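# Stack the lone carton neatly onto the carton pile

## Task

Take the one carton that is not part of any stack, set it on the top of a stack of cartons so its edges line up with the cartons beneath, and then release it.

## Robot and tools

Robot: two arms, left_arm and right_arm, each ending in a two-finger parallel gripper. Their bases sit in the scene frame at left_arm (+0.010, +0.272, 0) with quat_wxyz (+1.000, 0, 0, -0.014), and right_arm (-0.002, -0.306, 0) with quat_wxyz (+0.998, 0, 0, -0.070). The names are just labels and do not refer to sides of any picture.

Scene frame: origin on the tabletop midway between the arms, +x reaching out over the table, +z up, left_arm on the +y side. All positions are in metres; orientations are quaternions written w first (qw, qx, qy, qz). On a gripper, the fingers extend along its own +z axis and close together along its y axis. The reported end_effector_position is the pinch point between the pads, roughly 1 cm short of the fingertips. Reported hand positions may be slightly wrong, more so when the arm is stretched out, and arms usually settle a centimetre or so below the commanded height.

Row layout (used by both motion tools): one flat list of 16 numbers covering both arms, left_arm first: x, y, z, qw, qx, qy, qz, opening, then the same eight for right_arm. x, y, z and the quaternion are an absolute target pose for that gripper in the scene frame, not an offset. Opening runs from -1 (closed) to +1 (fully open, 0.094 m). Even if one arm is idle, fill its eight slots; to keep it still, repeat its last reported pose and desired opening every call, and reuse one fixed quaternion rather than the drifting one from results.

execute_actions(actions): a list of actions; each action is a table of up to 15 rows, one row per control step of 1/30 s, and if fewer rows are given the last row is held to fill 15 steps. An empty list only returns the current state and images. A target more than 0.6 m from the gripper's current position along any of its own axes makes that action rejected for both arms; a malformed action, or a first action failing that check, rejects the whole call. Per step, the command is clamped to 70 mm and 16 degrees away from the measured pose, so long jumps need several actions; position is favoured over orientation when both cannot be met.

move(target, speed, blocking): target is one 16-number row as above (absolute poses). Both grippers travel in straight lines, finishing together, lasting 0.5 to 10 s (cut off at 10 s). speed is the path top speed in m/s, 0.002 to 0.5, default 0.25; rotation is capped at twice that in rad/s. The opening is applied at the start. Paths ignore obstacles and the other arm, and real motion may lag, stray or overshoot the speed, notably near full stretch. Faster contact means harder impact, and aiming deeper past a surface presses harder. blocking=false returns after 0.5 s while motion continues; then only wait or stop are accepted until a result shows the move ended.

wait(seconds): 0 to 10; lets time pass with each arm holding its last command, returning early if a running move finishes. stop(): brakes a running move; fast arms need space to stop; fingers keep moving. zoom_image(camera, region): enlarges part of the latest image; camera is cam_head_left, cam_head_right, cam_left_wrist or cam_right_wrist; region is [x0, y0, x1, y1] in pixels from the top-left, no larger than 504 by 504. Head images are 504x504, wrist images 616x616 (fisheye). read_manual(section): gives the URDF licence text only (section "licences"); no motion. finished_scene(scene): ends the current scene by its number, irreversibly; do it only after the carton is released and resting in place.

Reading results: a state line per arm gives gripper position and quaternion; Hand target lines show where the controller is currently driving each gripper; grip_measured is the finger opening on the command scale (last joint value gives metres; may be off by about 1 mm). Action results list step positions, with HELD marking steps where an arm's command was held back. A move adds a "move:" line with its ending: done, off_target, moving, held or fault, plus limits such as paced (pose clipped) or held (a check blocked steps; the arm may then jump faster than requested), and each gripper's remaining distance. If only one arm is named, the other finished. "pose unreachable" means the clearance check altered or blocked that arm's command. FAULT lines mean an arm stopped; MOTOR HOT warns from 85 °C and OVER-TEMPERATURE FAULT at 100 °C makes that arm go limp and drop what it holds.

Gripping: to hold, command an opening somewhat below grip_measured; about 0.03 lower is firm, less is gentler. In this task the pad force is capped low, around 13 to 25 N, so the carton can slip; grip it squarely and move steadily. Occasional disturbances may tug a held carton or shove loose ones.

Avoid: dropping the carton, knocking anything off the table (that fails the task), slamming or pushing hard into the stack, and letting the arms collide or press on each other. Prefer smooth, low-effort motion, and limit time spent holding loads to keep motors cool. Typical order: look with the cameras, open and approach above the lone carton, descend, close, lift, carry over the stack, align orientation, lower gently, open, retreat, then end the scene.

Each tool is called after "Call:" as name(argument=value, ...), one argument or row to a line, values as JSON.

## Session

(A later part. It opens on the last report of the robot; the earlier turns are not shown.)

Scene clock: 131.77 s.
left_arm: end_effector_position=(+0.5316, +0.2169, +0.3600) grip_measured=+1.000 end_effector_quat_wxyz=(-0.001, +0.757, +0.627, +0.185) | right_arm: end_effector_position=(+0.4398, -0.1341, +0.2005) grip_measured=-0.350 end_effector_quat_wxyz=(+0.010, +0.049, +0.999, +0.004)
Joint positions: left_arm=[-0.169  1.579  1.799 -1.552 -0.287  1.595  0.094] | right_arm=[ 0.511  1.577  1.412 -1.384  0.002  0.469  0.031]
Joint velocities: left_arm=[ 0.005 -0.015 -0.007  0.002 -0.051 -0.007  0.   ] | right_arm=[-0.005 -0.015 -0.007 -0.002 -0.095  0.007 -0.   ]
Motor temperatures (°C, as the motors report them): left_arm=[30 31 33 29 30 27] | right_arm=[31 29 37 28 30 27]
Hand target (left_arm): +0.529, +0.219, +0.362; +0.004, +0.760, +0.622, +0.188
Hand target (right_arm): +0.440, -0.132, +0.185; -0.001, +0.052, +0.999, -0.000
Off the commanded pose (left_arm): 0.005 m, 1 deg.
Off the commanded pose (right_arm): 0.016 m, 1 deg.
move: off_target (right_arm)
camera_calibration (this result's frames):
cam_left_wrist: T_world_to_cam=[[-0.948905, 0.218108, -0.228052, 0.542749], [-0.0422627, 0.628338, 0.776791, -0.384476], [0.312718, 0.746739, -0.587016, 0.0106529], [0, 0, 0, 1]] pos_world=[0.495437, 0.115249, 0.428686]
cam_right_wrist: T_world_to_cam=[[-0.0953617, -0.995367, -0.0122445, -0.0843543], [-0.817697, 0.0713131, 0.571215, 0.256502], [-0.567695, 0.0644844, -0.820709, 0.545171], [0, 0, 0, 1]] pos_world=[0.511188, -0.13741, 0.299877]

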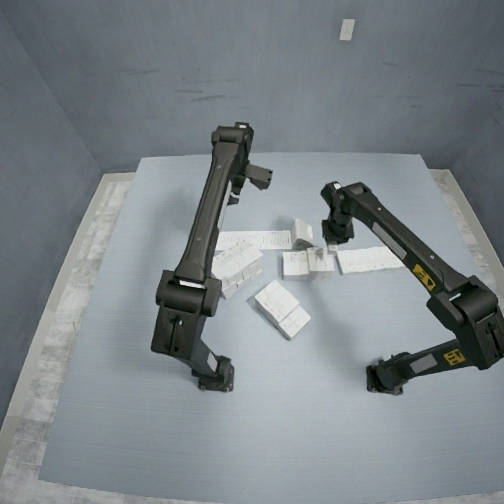

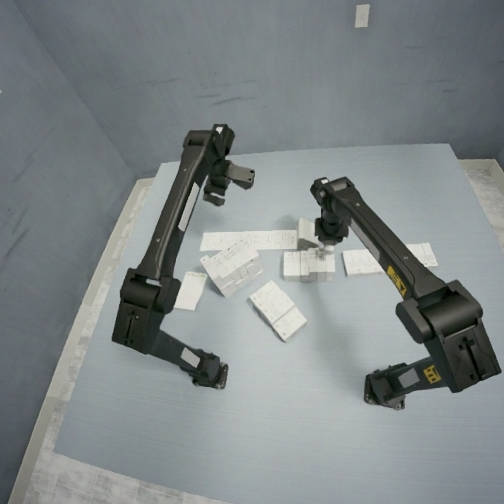

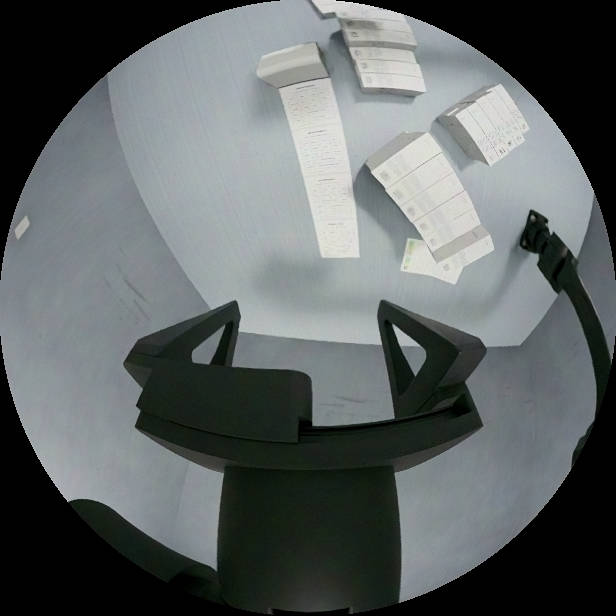

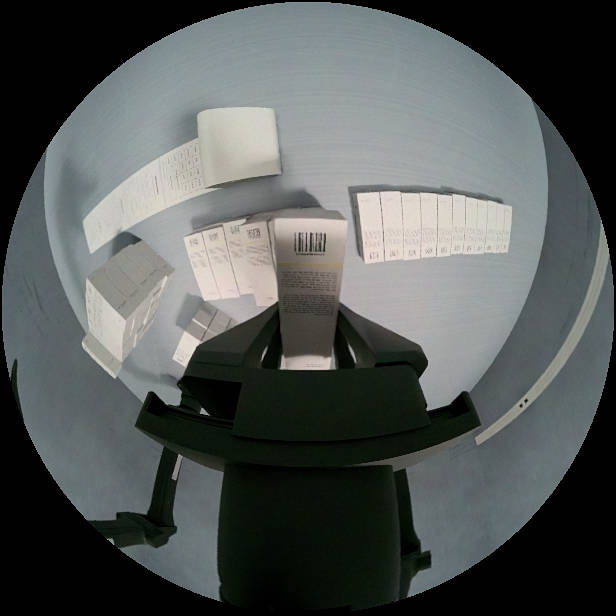

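Call:
move(
  target=[0.53,0.22,0.3633,0.005,0.76,0.622,0.189,1, 0.43,-0.096,0.14,0,0.04,0.9992,0,-0.5],
  speed=0.06,
)

Call:
zoom_image(
  camera="cam_right_wrist",
  region=[170, 160, 450, 340],
)

Call:
zoom_image(
  camera="cam_head_right",
  region=[260, 200, 380, 300],
)

Scene clock: 162.83 s.
left_arm: end_effector_position=(+0.5322, +0.2168, +0.3601) grip_measured=+1.000 end_effector_quat_wxyz=(-0.001, +0.758, +0.625, +0.185) | right_arm: end_effector_position=(+0.4312, -0.0987, +0.1569) grip_measured=-0.350 end_effector_quat_wxyz=(+0.012, +0.038, +0.999, +0.005)
Joint positions: left_arm=[-0.169  1.579  1.799 -1.55  -0.287  1.6    0.094] | right_arm=[ 0.586  1.615  1.341 -1.272  0.002  0.524  0.031]
Joint velocities: left_arm=[-0.015 -0.024 -0.007  0.017  0.037  0.037  0.   ] | right_arm=[-0.005 -0.024 -0.007  0.002 -0.022 -0.007  0.001]
Motor temperatures (°C, as the motors report them): left_arm=[30 31 32 29 30 27] | right_arm=[31 29 34 28 30 27]
Hand target (left_arm): +0.530, +0.220, +0.363; +0.005, +0.760, +0.622, +0.189
Hand target (right_arm): +0.430, -0.096, +0.140; -0.000, +0.040, +0.999, -0.000
Off the commanded pose (left_arm): 0.005 m, 1 deg.
Off the commanded pose (right_arm): 0.017 m, 1 deg.
move: off_target (right_arm)
camera_calibration (this result's frames):
cam_left_wrist: T_world_to_cam=[[-0.947553, 0.222685, -0.229247, 0.542105], [-0.0404963, 0.627861, 0.777271, -0.385501], [0.317022, 0.74579, -0.585914, 0.0081604], [0, 0, 0, 1]] pos_world=[0.495475, 0.115236, 0.428696]
cam_right_wrist: T_world_to_cam=[[-0.0751669, -0.997057, -0.0150677, -0.0589286], [-0.820499, 0.0532551, 0.569162, 0.271625], [-0.566685, 0.0551452, -0.822087, 0.501112], [0, 0, 0, 1]] pos_world=[0.502411, -0.100855, 0.256471]

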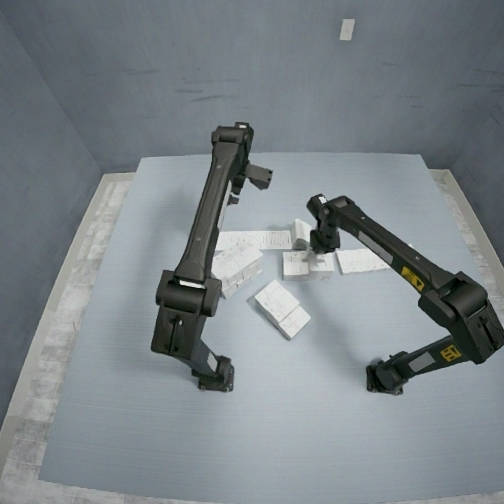

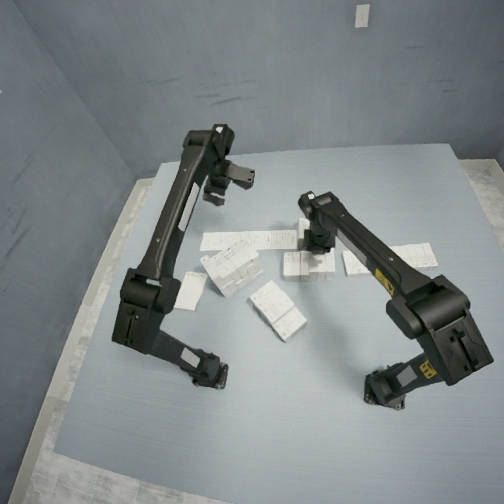

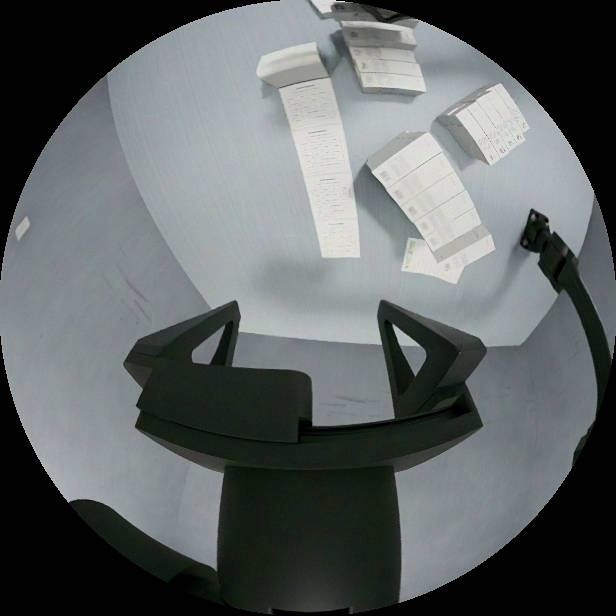

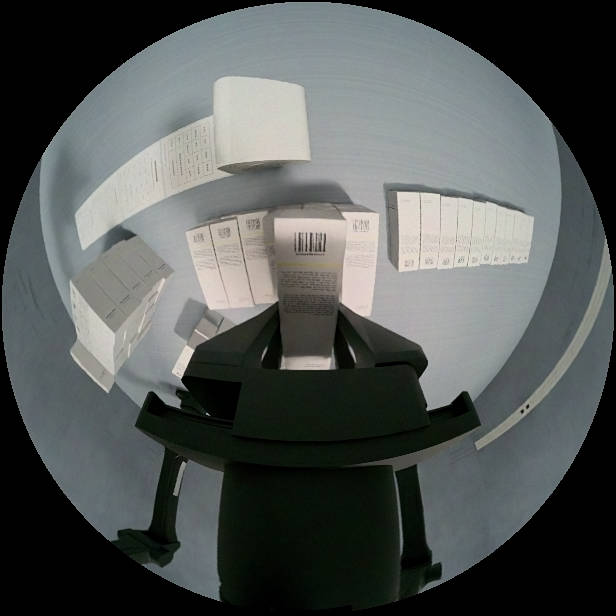

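Region (170, 160, 450, 340) of cam_right_wrist's 616x616 image, scaled by 1.800, with more detail than that image has; it fills the top 324 rows of this view, and the rest is white.

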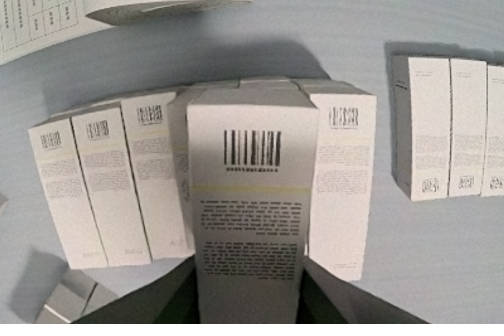

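Region (260, 200, 380, 300) of cam_head_right's 504x504 image, scaled by 4.200, with more detail than that image has.

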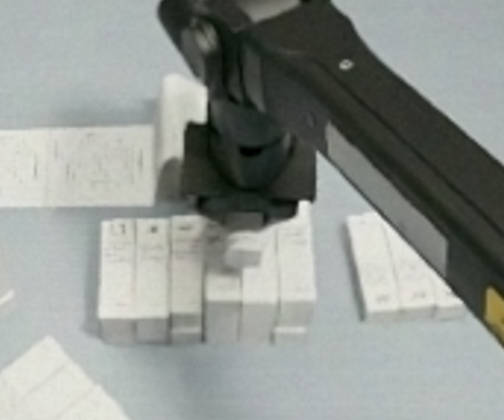

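Call:
move(
  target=[0.53,0.22,0.3633,0.005,0.76,0.622,0.189,1, 0.419,-0.108,0.112,0,0.04,0.9992,0,-0.5],
  speed=0.04,
)

Call:
zoom_image(
  camera="cam_right_wrist",
  region=[170, 160, 450, 340],
)

Call:
zoom_image(
  camera="cam_head_right",
  region=[260, 200, 380, 300],
)

Call:
zoom_image(
  camera="cam_left_wrist",
  region=[300, 0, 500, 120],
)

Scene clock: 187.13 s.
left_arm: end_effector_position=(+0.5322, +0.2168, +0.3601) grip_measured=+1.000 end_effector_quat_wxyz=(-0.001, +0.758, +0.625, +0.185) | right_arm: end_effector_position=(+0.4187, -0.1047, +0.1231) grip_measured=-0.350 end_effector_quat_wxyz=(+0.007, +0.039, +0.999, +0.003)
Joint positions: left_arm=[-0.169  1.579  1.799 -1.55  -0.287  1.6    0.094] | right_arm=[ 0.586  1.615  1.248 -1.189  0.002  0.525  0.031]
Joint velocities: left_arm=[-0.024 -0.005 -0.012 -0.022  0.007 -0.007  0.   ] | right_arm=[ 0.005 -0.015 -0.002 -0.007 -0.051  0.051  0.001]
Motor temperatures (°C, as the motors report them): left_arm=[30 31 33 29 30 27] | right_arm=[31 29 34 28 30 27]
Hand target (left_arm): +0.530, +0.220, +0.363; +0.005, +0.760, +0.622, +0.189
Hand target (right_arm): +0.419, -0.108, +0.112; +0.000, +0.040, +0.999, -0.000
Off the commanded pose (left_arm): 0.005 m, 1 deg.
Off the commanded pose (right_arm): 0.012 m, 1 deg.
move: off_target (right_arm)
camera_calibration (this result's frames):
cam_left_wrist: T_world_to_cam=[[-0.947553, 0.222685, -0.229247, 0.542105], [-0.0404963, 0.627861, 0.777271, -0.385501], [0.317022, 0.74579, -0.585914, 0.0081604], [0, 0, 0, 1]] pos_world=[0.495475, 0.115236, 0.428696]
cam_right_wrist: T_world_to_cam=[[-0.0764274, -0.997027, -0.00975609, -0.0664465], [-0.814912, 0.0568233, 0.576793, 0.278052], [-0.574524, 0.0520332, -0.816832, 0.468917], [0, 0, 0, 1]] pos_world=[0.490913, -0.106448, 0.222]

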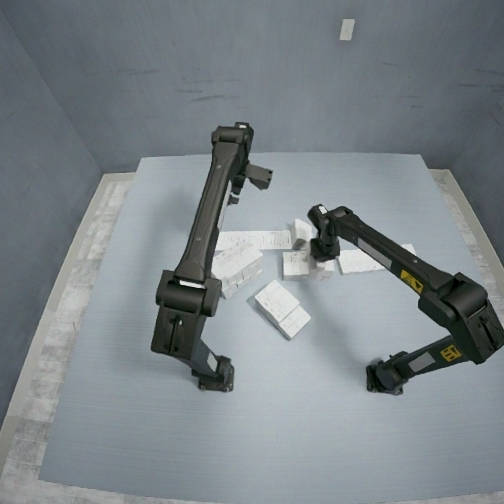

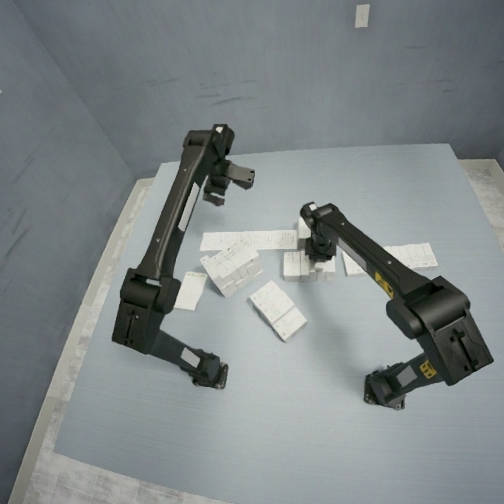

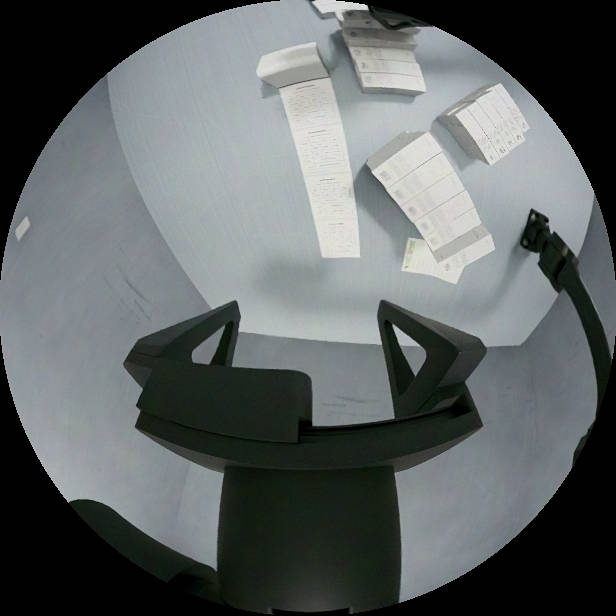

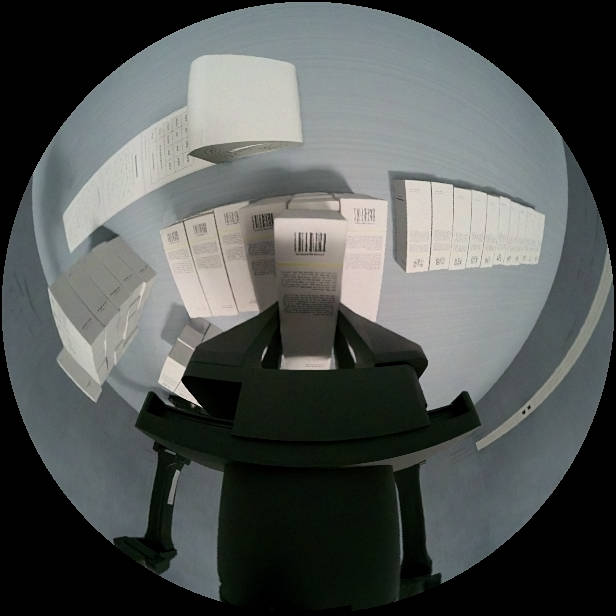

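Region (170, 160, 450, 340) of cam_right_wrist's 616x616 image, scaled by 1.800, with more detail than that image has; it fills the top 324 rows of this view, and the rest is white.

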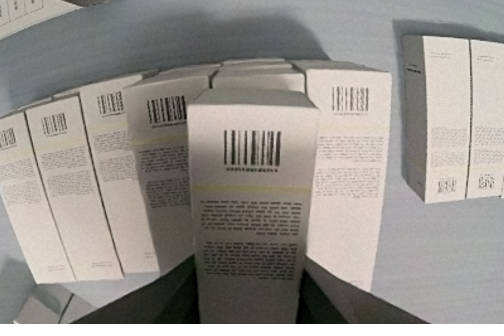

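Region (260, 200, 380, 300) of cam_head_right's 504x504 image, scaled by 4.200, with more detail than that image has.

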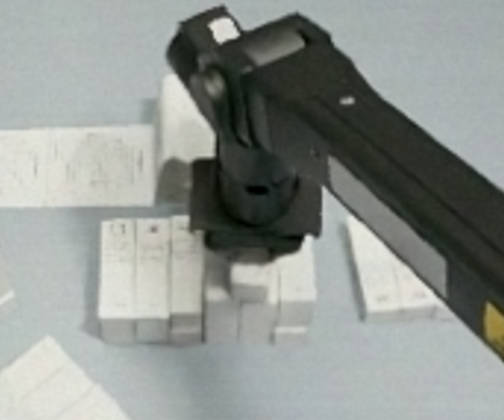

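Region (300, 0, 500, 120) of cam_left_wrist's 616x616 image, scaled by 2.520, with more detail than that image has; it fills the top 302 rows of this view, and the rest is white.

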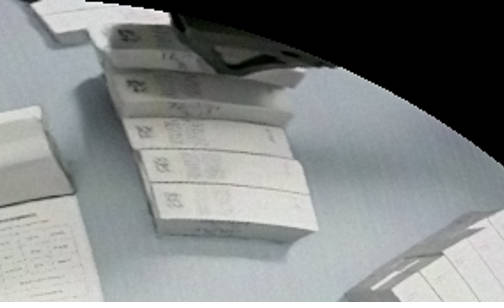

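Call:
move(
  target=[0.53,0.22,0.3633,0.005,0.76,0.622,0.189,1, 0.414,-0.111,0.100,0,0.04,0.9992,0,-0.5],
  speed=0.015,
)

Call:
zoom_image(
  camera="cam_right_wrist",
  region=[170, 160, 450, 340],
)

Call:
zoom_image(
  camera="cam_head_right",
  region=[260, 200, 380, 300],
)

Scene clock: 199.77 s.
left_arm: end_effector_position=(+0.5322, +0.2168, +0.3601) grip_measured=+1.000 end_effector_quat_wxyz=(-0.001, +0.758, +0.625, +0.185) | right_arm: end_effector_position=(+0.4152, -0.1066, +0.1130) grip_measured=-0.350 end_effector_quat_wxyz=(+0.007, +0.039, +0.999, +0.003)
Joint positions: left_arm=[-0.169  1.579  1.799 -1.55  -0.287  1.6    0.094] | right_arm=[ 0.586  1.615  1.219 -1.161  0.002  0.525  0.031]
Joint velocities: left_arm=[-0.005 -0.005 -0.022 -0.002  0.022 -0.081  0.   ] | right_arm=[-0.005  0.005 -0.002 -0.007 -0.022  0.022 -0.001]
Motor temperatures (°C, as the motors report them): left_arm=[30 31 33 29 30 27] | right_arm=[31 29 34 28 30 27]
Hand target (left_arm): +0.530, +0.220, +0.363; +0.005, +0.760, +0.622, +0.189
Hand target (right_arm): +0.414, -0.111, +0.100; -0.000, +0.040, +0.999, -0.000
Off the commanded pose (left_arm): 0.005 m, 1 deg.
Off the commanded pose (right_arm): 0.014 m, 1 deg.
move: off_target (right_arm)
camera_calibration (this result's frames):
cam_left_wrist: T_world_to_cam=[[-0.947494, 0.223046, -0.229139, 0.541957], [-0.0402042, 0.627792, 0.777342, -0.385667], [0.317235, 0.74574, -0.585862, 0.00803947], [0, 0, 0, 1]] pos_world=[0.495445, 0.115242, 0.428689]
cam_right_wrist: T_world_to_cam=[[-0.0768078, -0.996998, -0.00975609, -0.0685679], [-0.81489, 0.0571341, 0.576793, 0.281112], [-0.574504, 0.0522523, -0.816832, 0.458684], [0, 0, 0, 1]] pos_world=[0.487325, -0.108391, 0.211855]

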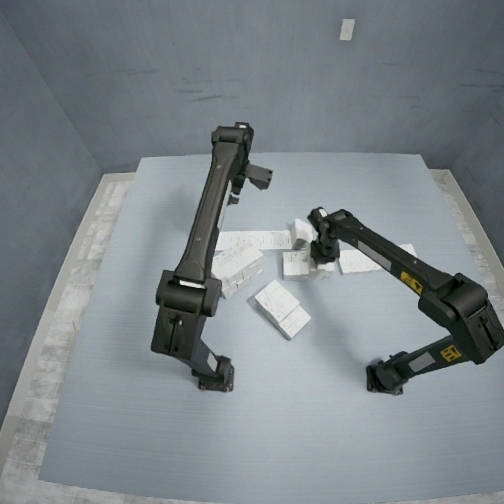

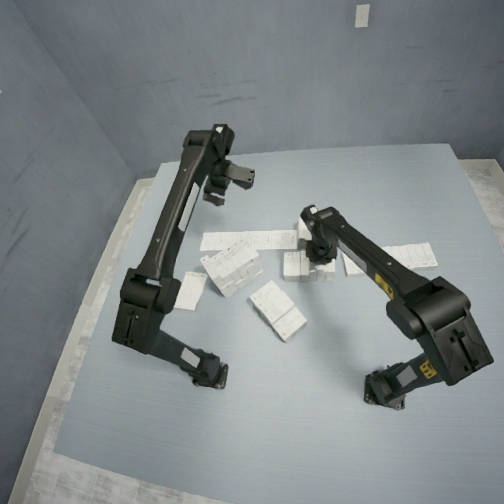

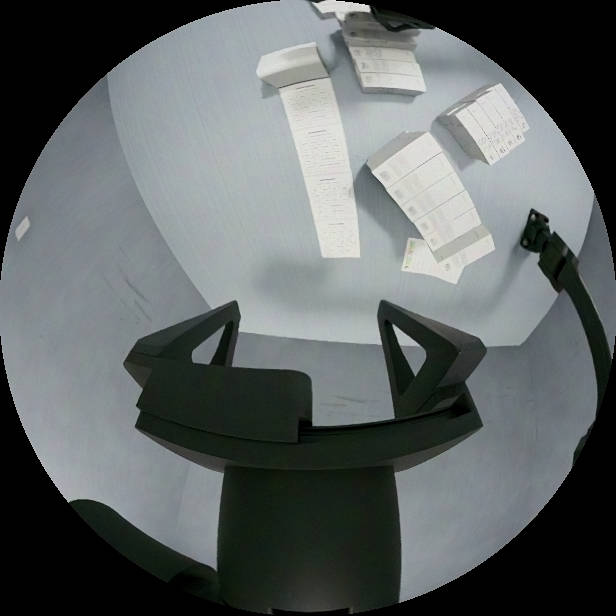

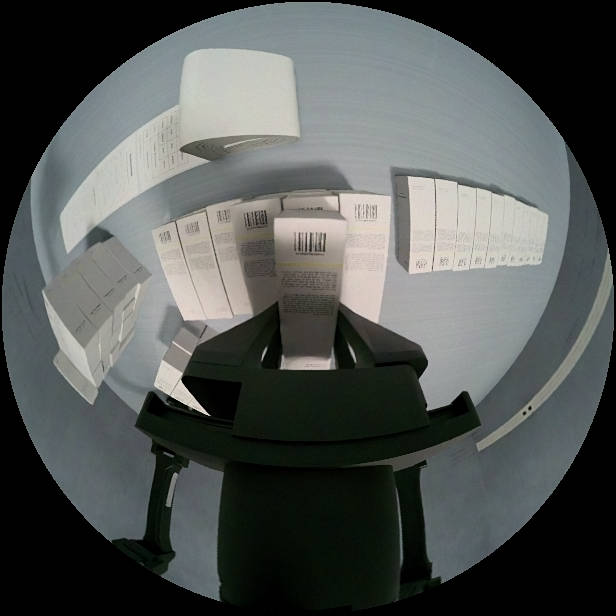

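Region (170, 160, 450, 340) of cam_right_wrist's 616x616 image, scaled by 1.800, with more detail than that image has; it fills the top 324 rows of this view, and the rest is white.

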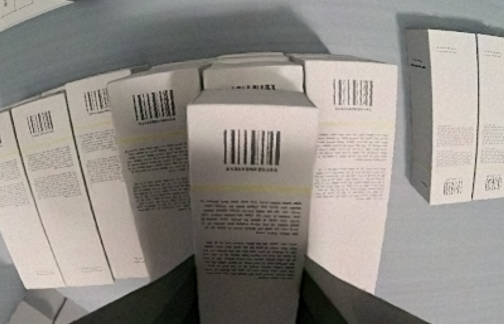

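Region (260, 200, 380, 300) of cam_head_right's 504x504 image, scaled by 4.200, with more detail than that image has.

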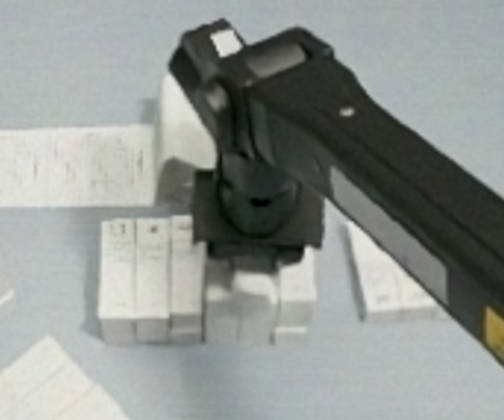

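Call:
move(
  target=[0.53,0.22,0.3633,0.005,0.76,0.622,0.189,1, 0.414,-0.111,0.092,0,0.04,0.9992,0,-0.5],
  speed=0.01,
)

Call:
zoom_image(
  camera="cam_right_wrist",
  region=[170, 160, 450, 340],
)

Scene clock: 212.00 s.
left_arm: end_effector_position=(+0.5322, +0.2168, +0.3601) grip_measured=+1.000 end_effector_quat_wxyz=(-0.001, +0.758, +0.625, +0.185) | right_arm: end_effector_position=(+0.4170, -0.1057, +0.1121) grip_measured=-0.352 end_effector_quat_wxyz=(+0.012, +0.039, +0.999, +0.005)
Joint positions: left_arm=[-0.169  1.579  1.799 -1.55  -0.287  1.6    0.094] | right_arm=[ 0.586  1.614  1.216 -1.147  0.001  0.525  0.03 ]
Joint velocities: left_arm=[-0.005 -0.015 -0.002 -0.007 -0.066 -0.051  0.   ] | right_arm=[-0.015 -0.005 -0.007 -0.007 -0.022  0.022  0.001]
Motor temperatures (°C, as the motors report them): left_arm=[30 31 33 29 30 27] | right_arm=[31 29 34 28 30 27]
Hand target (left_arm): +0.530, +0.220, +0.363; +0.005, +0.760, +0.622, +0.189
Hand target (right_arm): +0.414, -0.111, +0.093; +0.000, +0.040, +0.999, +0.000
Off the commanded pose (left_arm): 0.005 m, 1 deg.
Off the commanded pose (right_arm): 0.021 m, 1 deg.
move: off_target (right_arm)
camera_calibration (this result's frames):
cam_left_wrist: T_world_to_cam=[[-0.947494, 0.223046, -0.229139, 0.541957], [-0.0402042, 0.627792, 0.777342, -0.385667], [0.317235, 0.74574, -0.585862, 0.00803947], [0, 0, 0, 1]] pos_world=[0.495445, 0.115242, 0.428689]
cam_right_wrist: T_world_to_cam=[[-0.0766808, -0.996936, -0.0154242, -0.0668865], [-0.820317, 0.0542875, 0.569327, 0.285864], [-0.566745, 0.0563092, -0.821967, 0.456768], [0, 0, 0, 1]] pos_world=[0.488241, -0.107921, 0.211667]

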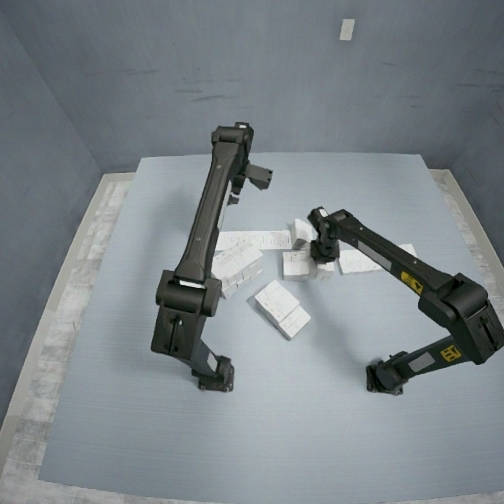

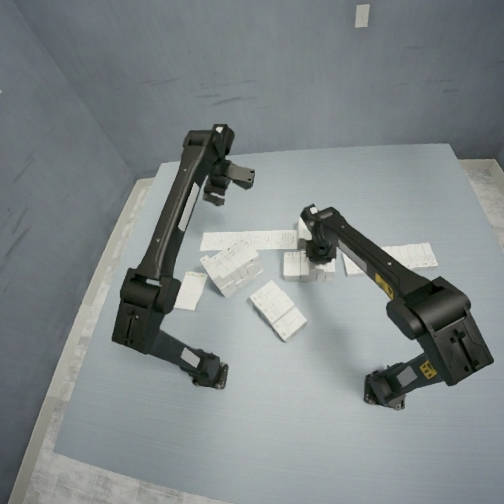

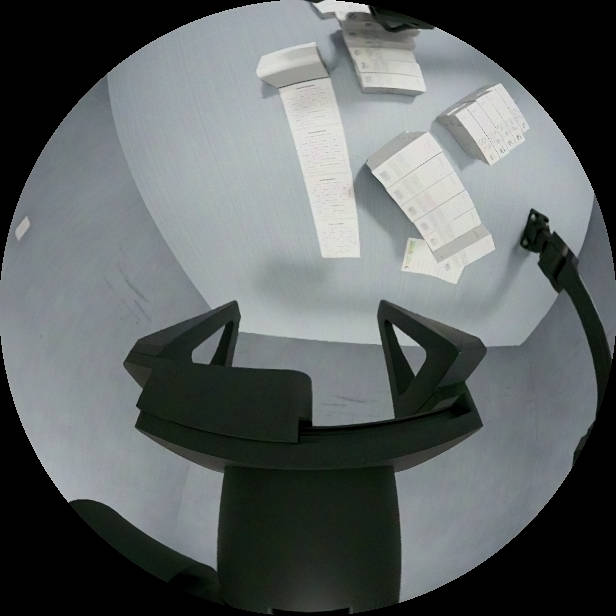

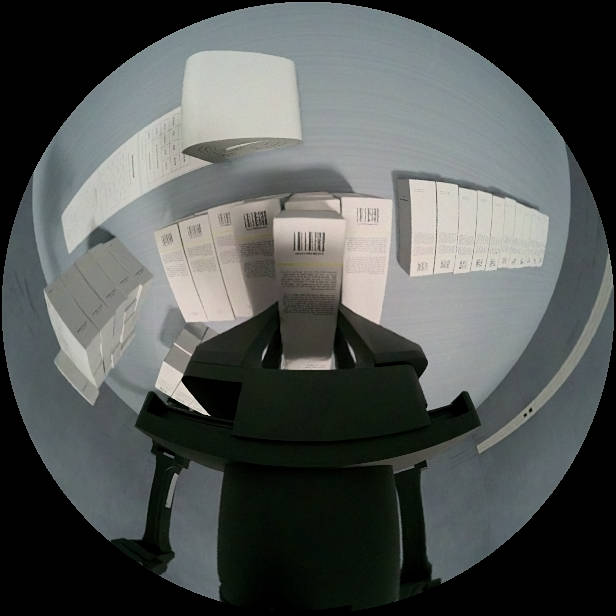

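Region (170, 160, 450, 340) of cam_right_wrist's 616x616 image, scaled by 1.800, with more detail than that image has; it fills the top 324 rows of this view, and the rest is white.

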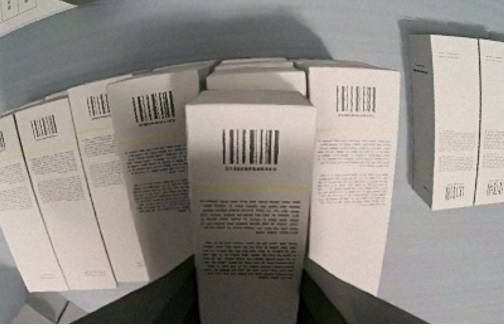

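Call:
move(
  target=[0.53,0.22,0.3633,0.005,0.76,0.622,0.189,1, 0.4185,-0.112,0.108,0,0.04,0.9992,0,-0.5],
  speed=0.015,
)

Call:
zoom_image(
  camera="cam_right_wrist",
  region=[230, 180, 400, 280],
)

Call:
zoom_image(
  camera="cam_head_left",
  region=[270, 220, 360, 290],
)

Scene clock: 222.53 s.
left_arm: end_effector_position=(+0.5322, +0.2168, +0.3601) grip_measured=+1.000 end_effector_quat_wxyz=(-0.001, +0.758, +0.625, +0.185) | right_arm: end_effector_position=(+0.4167, -0.1069, +0.1128) grip_measured=-0.352 end_effector_quat_wxyz=(+0.010, +0.039, +0.999, +0.006)
Joint positions: left_arm=[-0.169  1.579  1.799 -1.55  -0.287  1.6    0.094] | right_arm=[ 0.583  1.613  1.216 -1.151 -0.001  0.522  0.03 ]
Joint velocities: left_arm=[ 0.005 -0.005  0.012  0.007 -0.066 -0.066  0.   ] | right_arm=[-0.015 -0.015  0.007  0.002 -0.007 -0.007 -0.001]
Motor temperatures (°C, as the motors report them): left_arm=[30 31 33 29 30 27] | right_arm=[31 29 34 28 30 27]
Hand target (left_arm): +0.530, +0.220, +0.363; +0.005, +0.760, +0.622, +0.189
Hand target (right_arm): +0.418, -0.112, +0.108; +0.000, +0.040, +0.999, +0.000
Off the commanded pose (left_arm): 0.005 m, 1 deg.
Off the commanded pose (right_arm): 0.007 m, 1 deg.
move: done
camera_calibration (this result's frames):
cam_left_wrist: T_world_to_cam=[[-0.947494, 0.223046, -0.229139, 0.541957], [-0.0402042, 0.627792, 0.777342, -0.385667], [0.317235, 0.74574, -0.585862, 0.00803947], [0, 0, 0, 1]] pos_world=[0.495445, 0.115242, 0.428689]
cam_right_wrist: T_world_to_cam=[[-0.0766681, -0.996922, -0.016392, -0.0680653], [-0.818794, 0.0535709, 0.571582, 0.284351], [-0.568944, 0.0572438, -0.820381, 0.458047], [0, 0, 0, 1]] pos_world=[0.48821, -0.109309, 0.212128]

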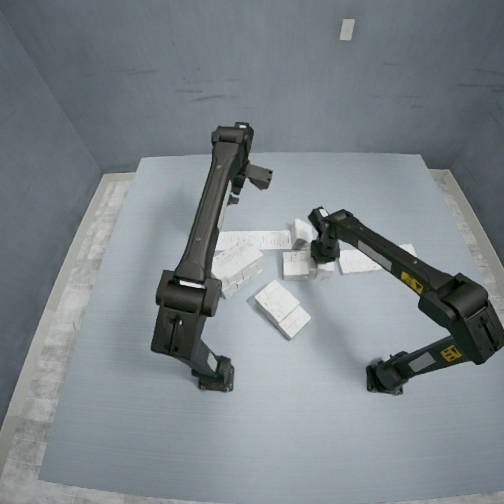

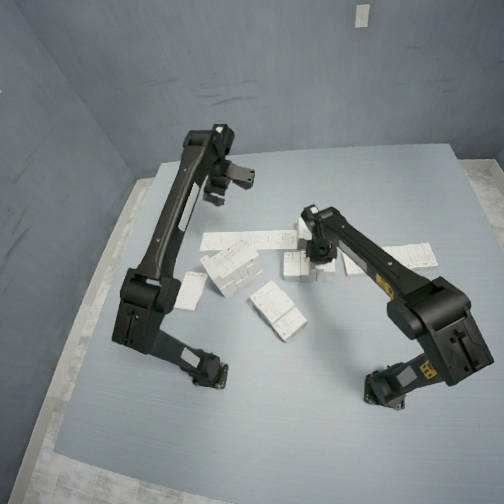

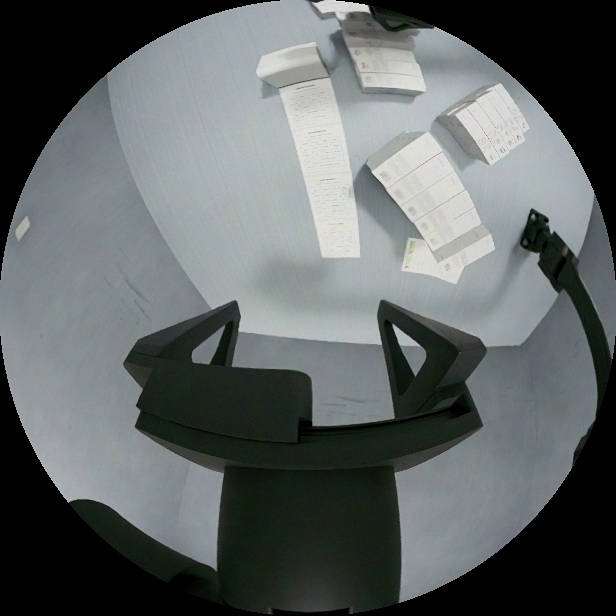

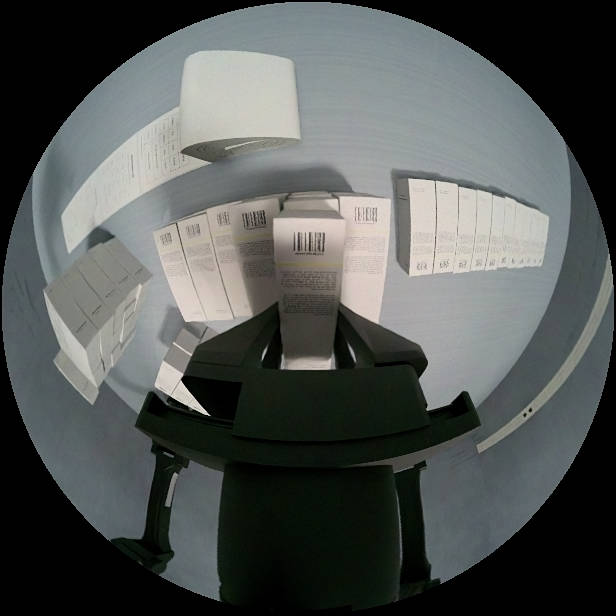

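Region (230, 180, 400, 280) of cam_right_wrist's 616x616 image, scaled by 2.965, with more detail than that image has; it fills the top 296 rows of this view, and the rest is white.

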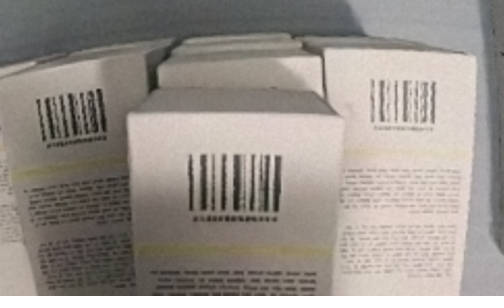

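Region (270, 220, 360, 290) of cam_head_left's 504x504 image, scaled by 5.600, with more detail than that image has.

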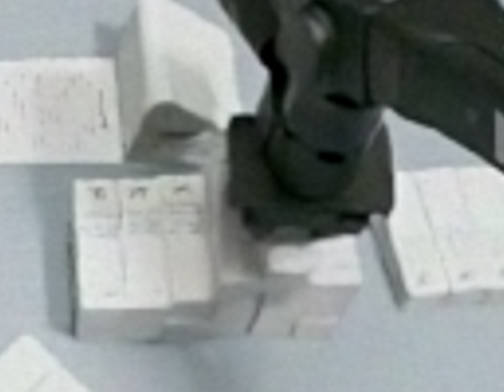

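Call:
move(
  target=[0.53,0.22,0.3633,0.005,0.76,0.622,0.189,1, 0.422,-0.112,0.122,0,0.04,0.9992,0,-0.5],
  speed=0.02,
)

Call:
zoom_image(
  camera="cam_right_wrist",
  region=[230, 180, 400, 280],
)

Scene clock: 236.97 s.
left_arm: end_effector_position=(+0.5322, +0.2168, +0.3601) grip_measured=+1.000 end_effector_quat_wxyz=(-0.001, +0.758, +0.625, +0.185) | right_arm: end_effector_position=(+0.4102, -0.1121, +0.1134) grip_measured=-0.352 end_effector_quat_wxyz=(-0.005, +0.038, +0.999, -0.002)
Joint positions: left_arm=[-0.169  1.579  1.799 -1.55  -0.287  1.6    0.094] | right_arm=[ 0.578  1.613  1.218 -1.187 -0.001  0.516  0.03 ]
Joint velocities: left_arm=[ 0.005  0.015  0.002  0.007  0.007 -0.007  0.   ] | right_arm=[-0.015 -0.005  0.012  0.002  0.007 -0.051 -0.001]
Motor temperatures (°C, as the motors report them): left_arm=[30 31 33 29 30 27] | right_arm=[31 30 35 28 30 27]
Hand target (left_arm): +0.530, +0.220, +0.363; +0.005, +0.760, +0.622, +0.189
Hand target (right_arm): +0.422, -0.112, +0.122; +0.000, +0.040, +0.999, -0.000
Off the commanded pose (left_arm): 0.005 m, 1 deg.
Off the commanded pose (right_arm): 0.015 m, 1 deg.
move: off_target (right_arm)
camera_calibration (this result's frames):
cam_left_wrist: T_world_to_cam=[[-0.947494, 0.223046, -0.229139, 0.541957], [-0.0402042, 0.627792, 0.777342, -0.385667], [0.317235, 0.74574, -0.585862, 0.00803947], [0, 0, 0, 1]] pos_world=[0.495445, 0.115242, 0.428689]
cam_right_wrist: T_world_to_cam=[[-0.0750104, -0.997183, 0.000429917, -0.0763427], [-0.801001, 0.0605099, 0.595598, 0.269729], [-0.593946, 0.0443317, -0.803283, 0.462044], [0, 0, 0, 1]] pos_world=[0.484756, -0.112932, 0.210534]

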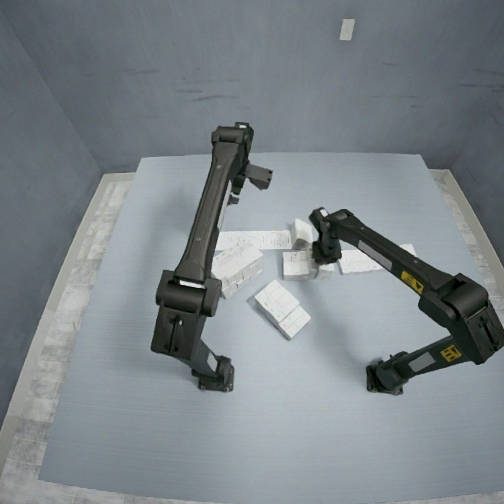

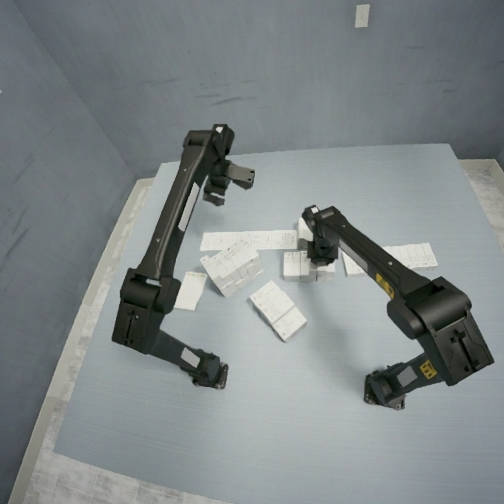

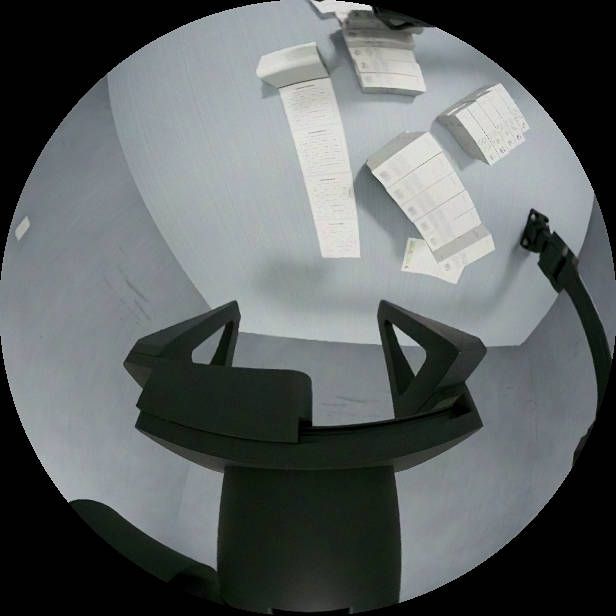

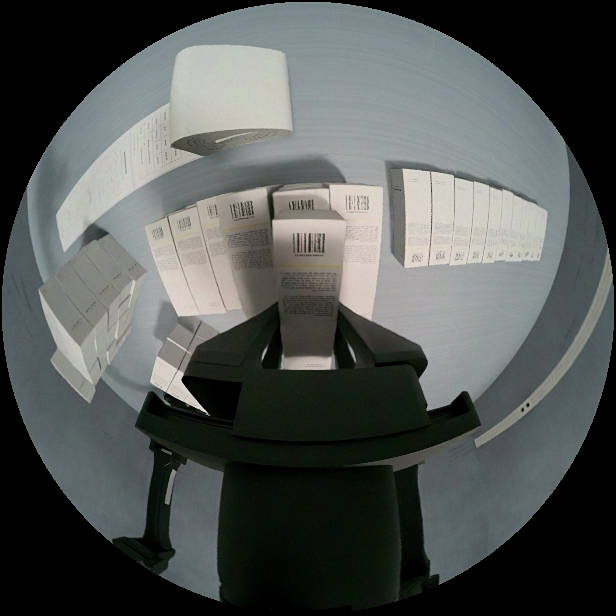

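Region (230, 180, 400, 280) of cam_right_wrist's 616x616 image, scaled by 2.965, with more detail than that image has; it fills the top 296 rows of this view, and the rest is white.

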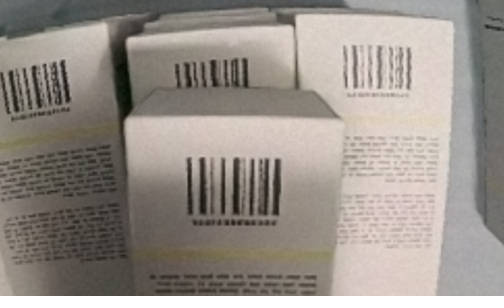

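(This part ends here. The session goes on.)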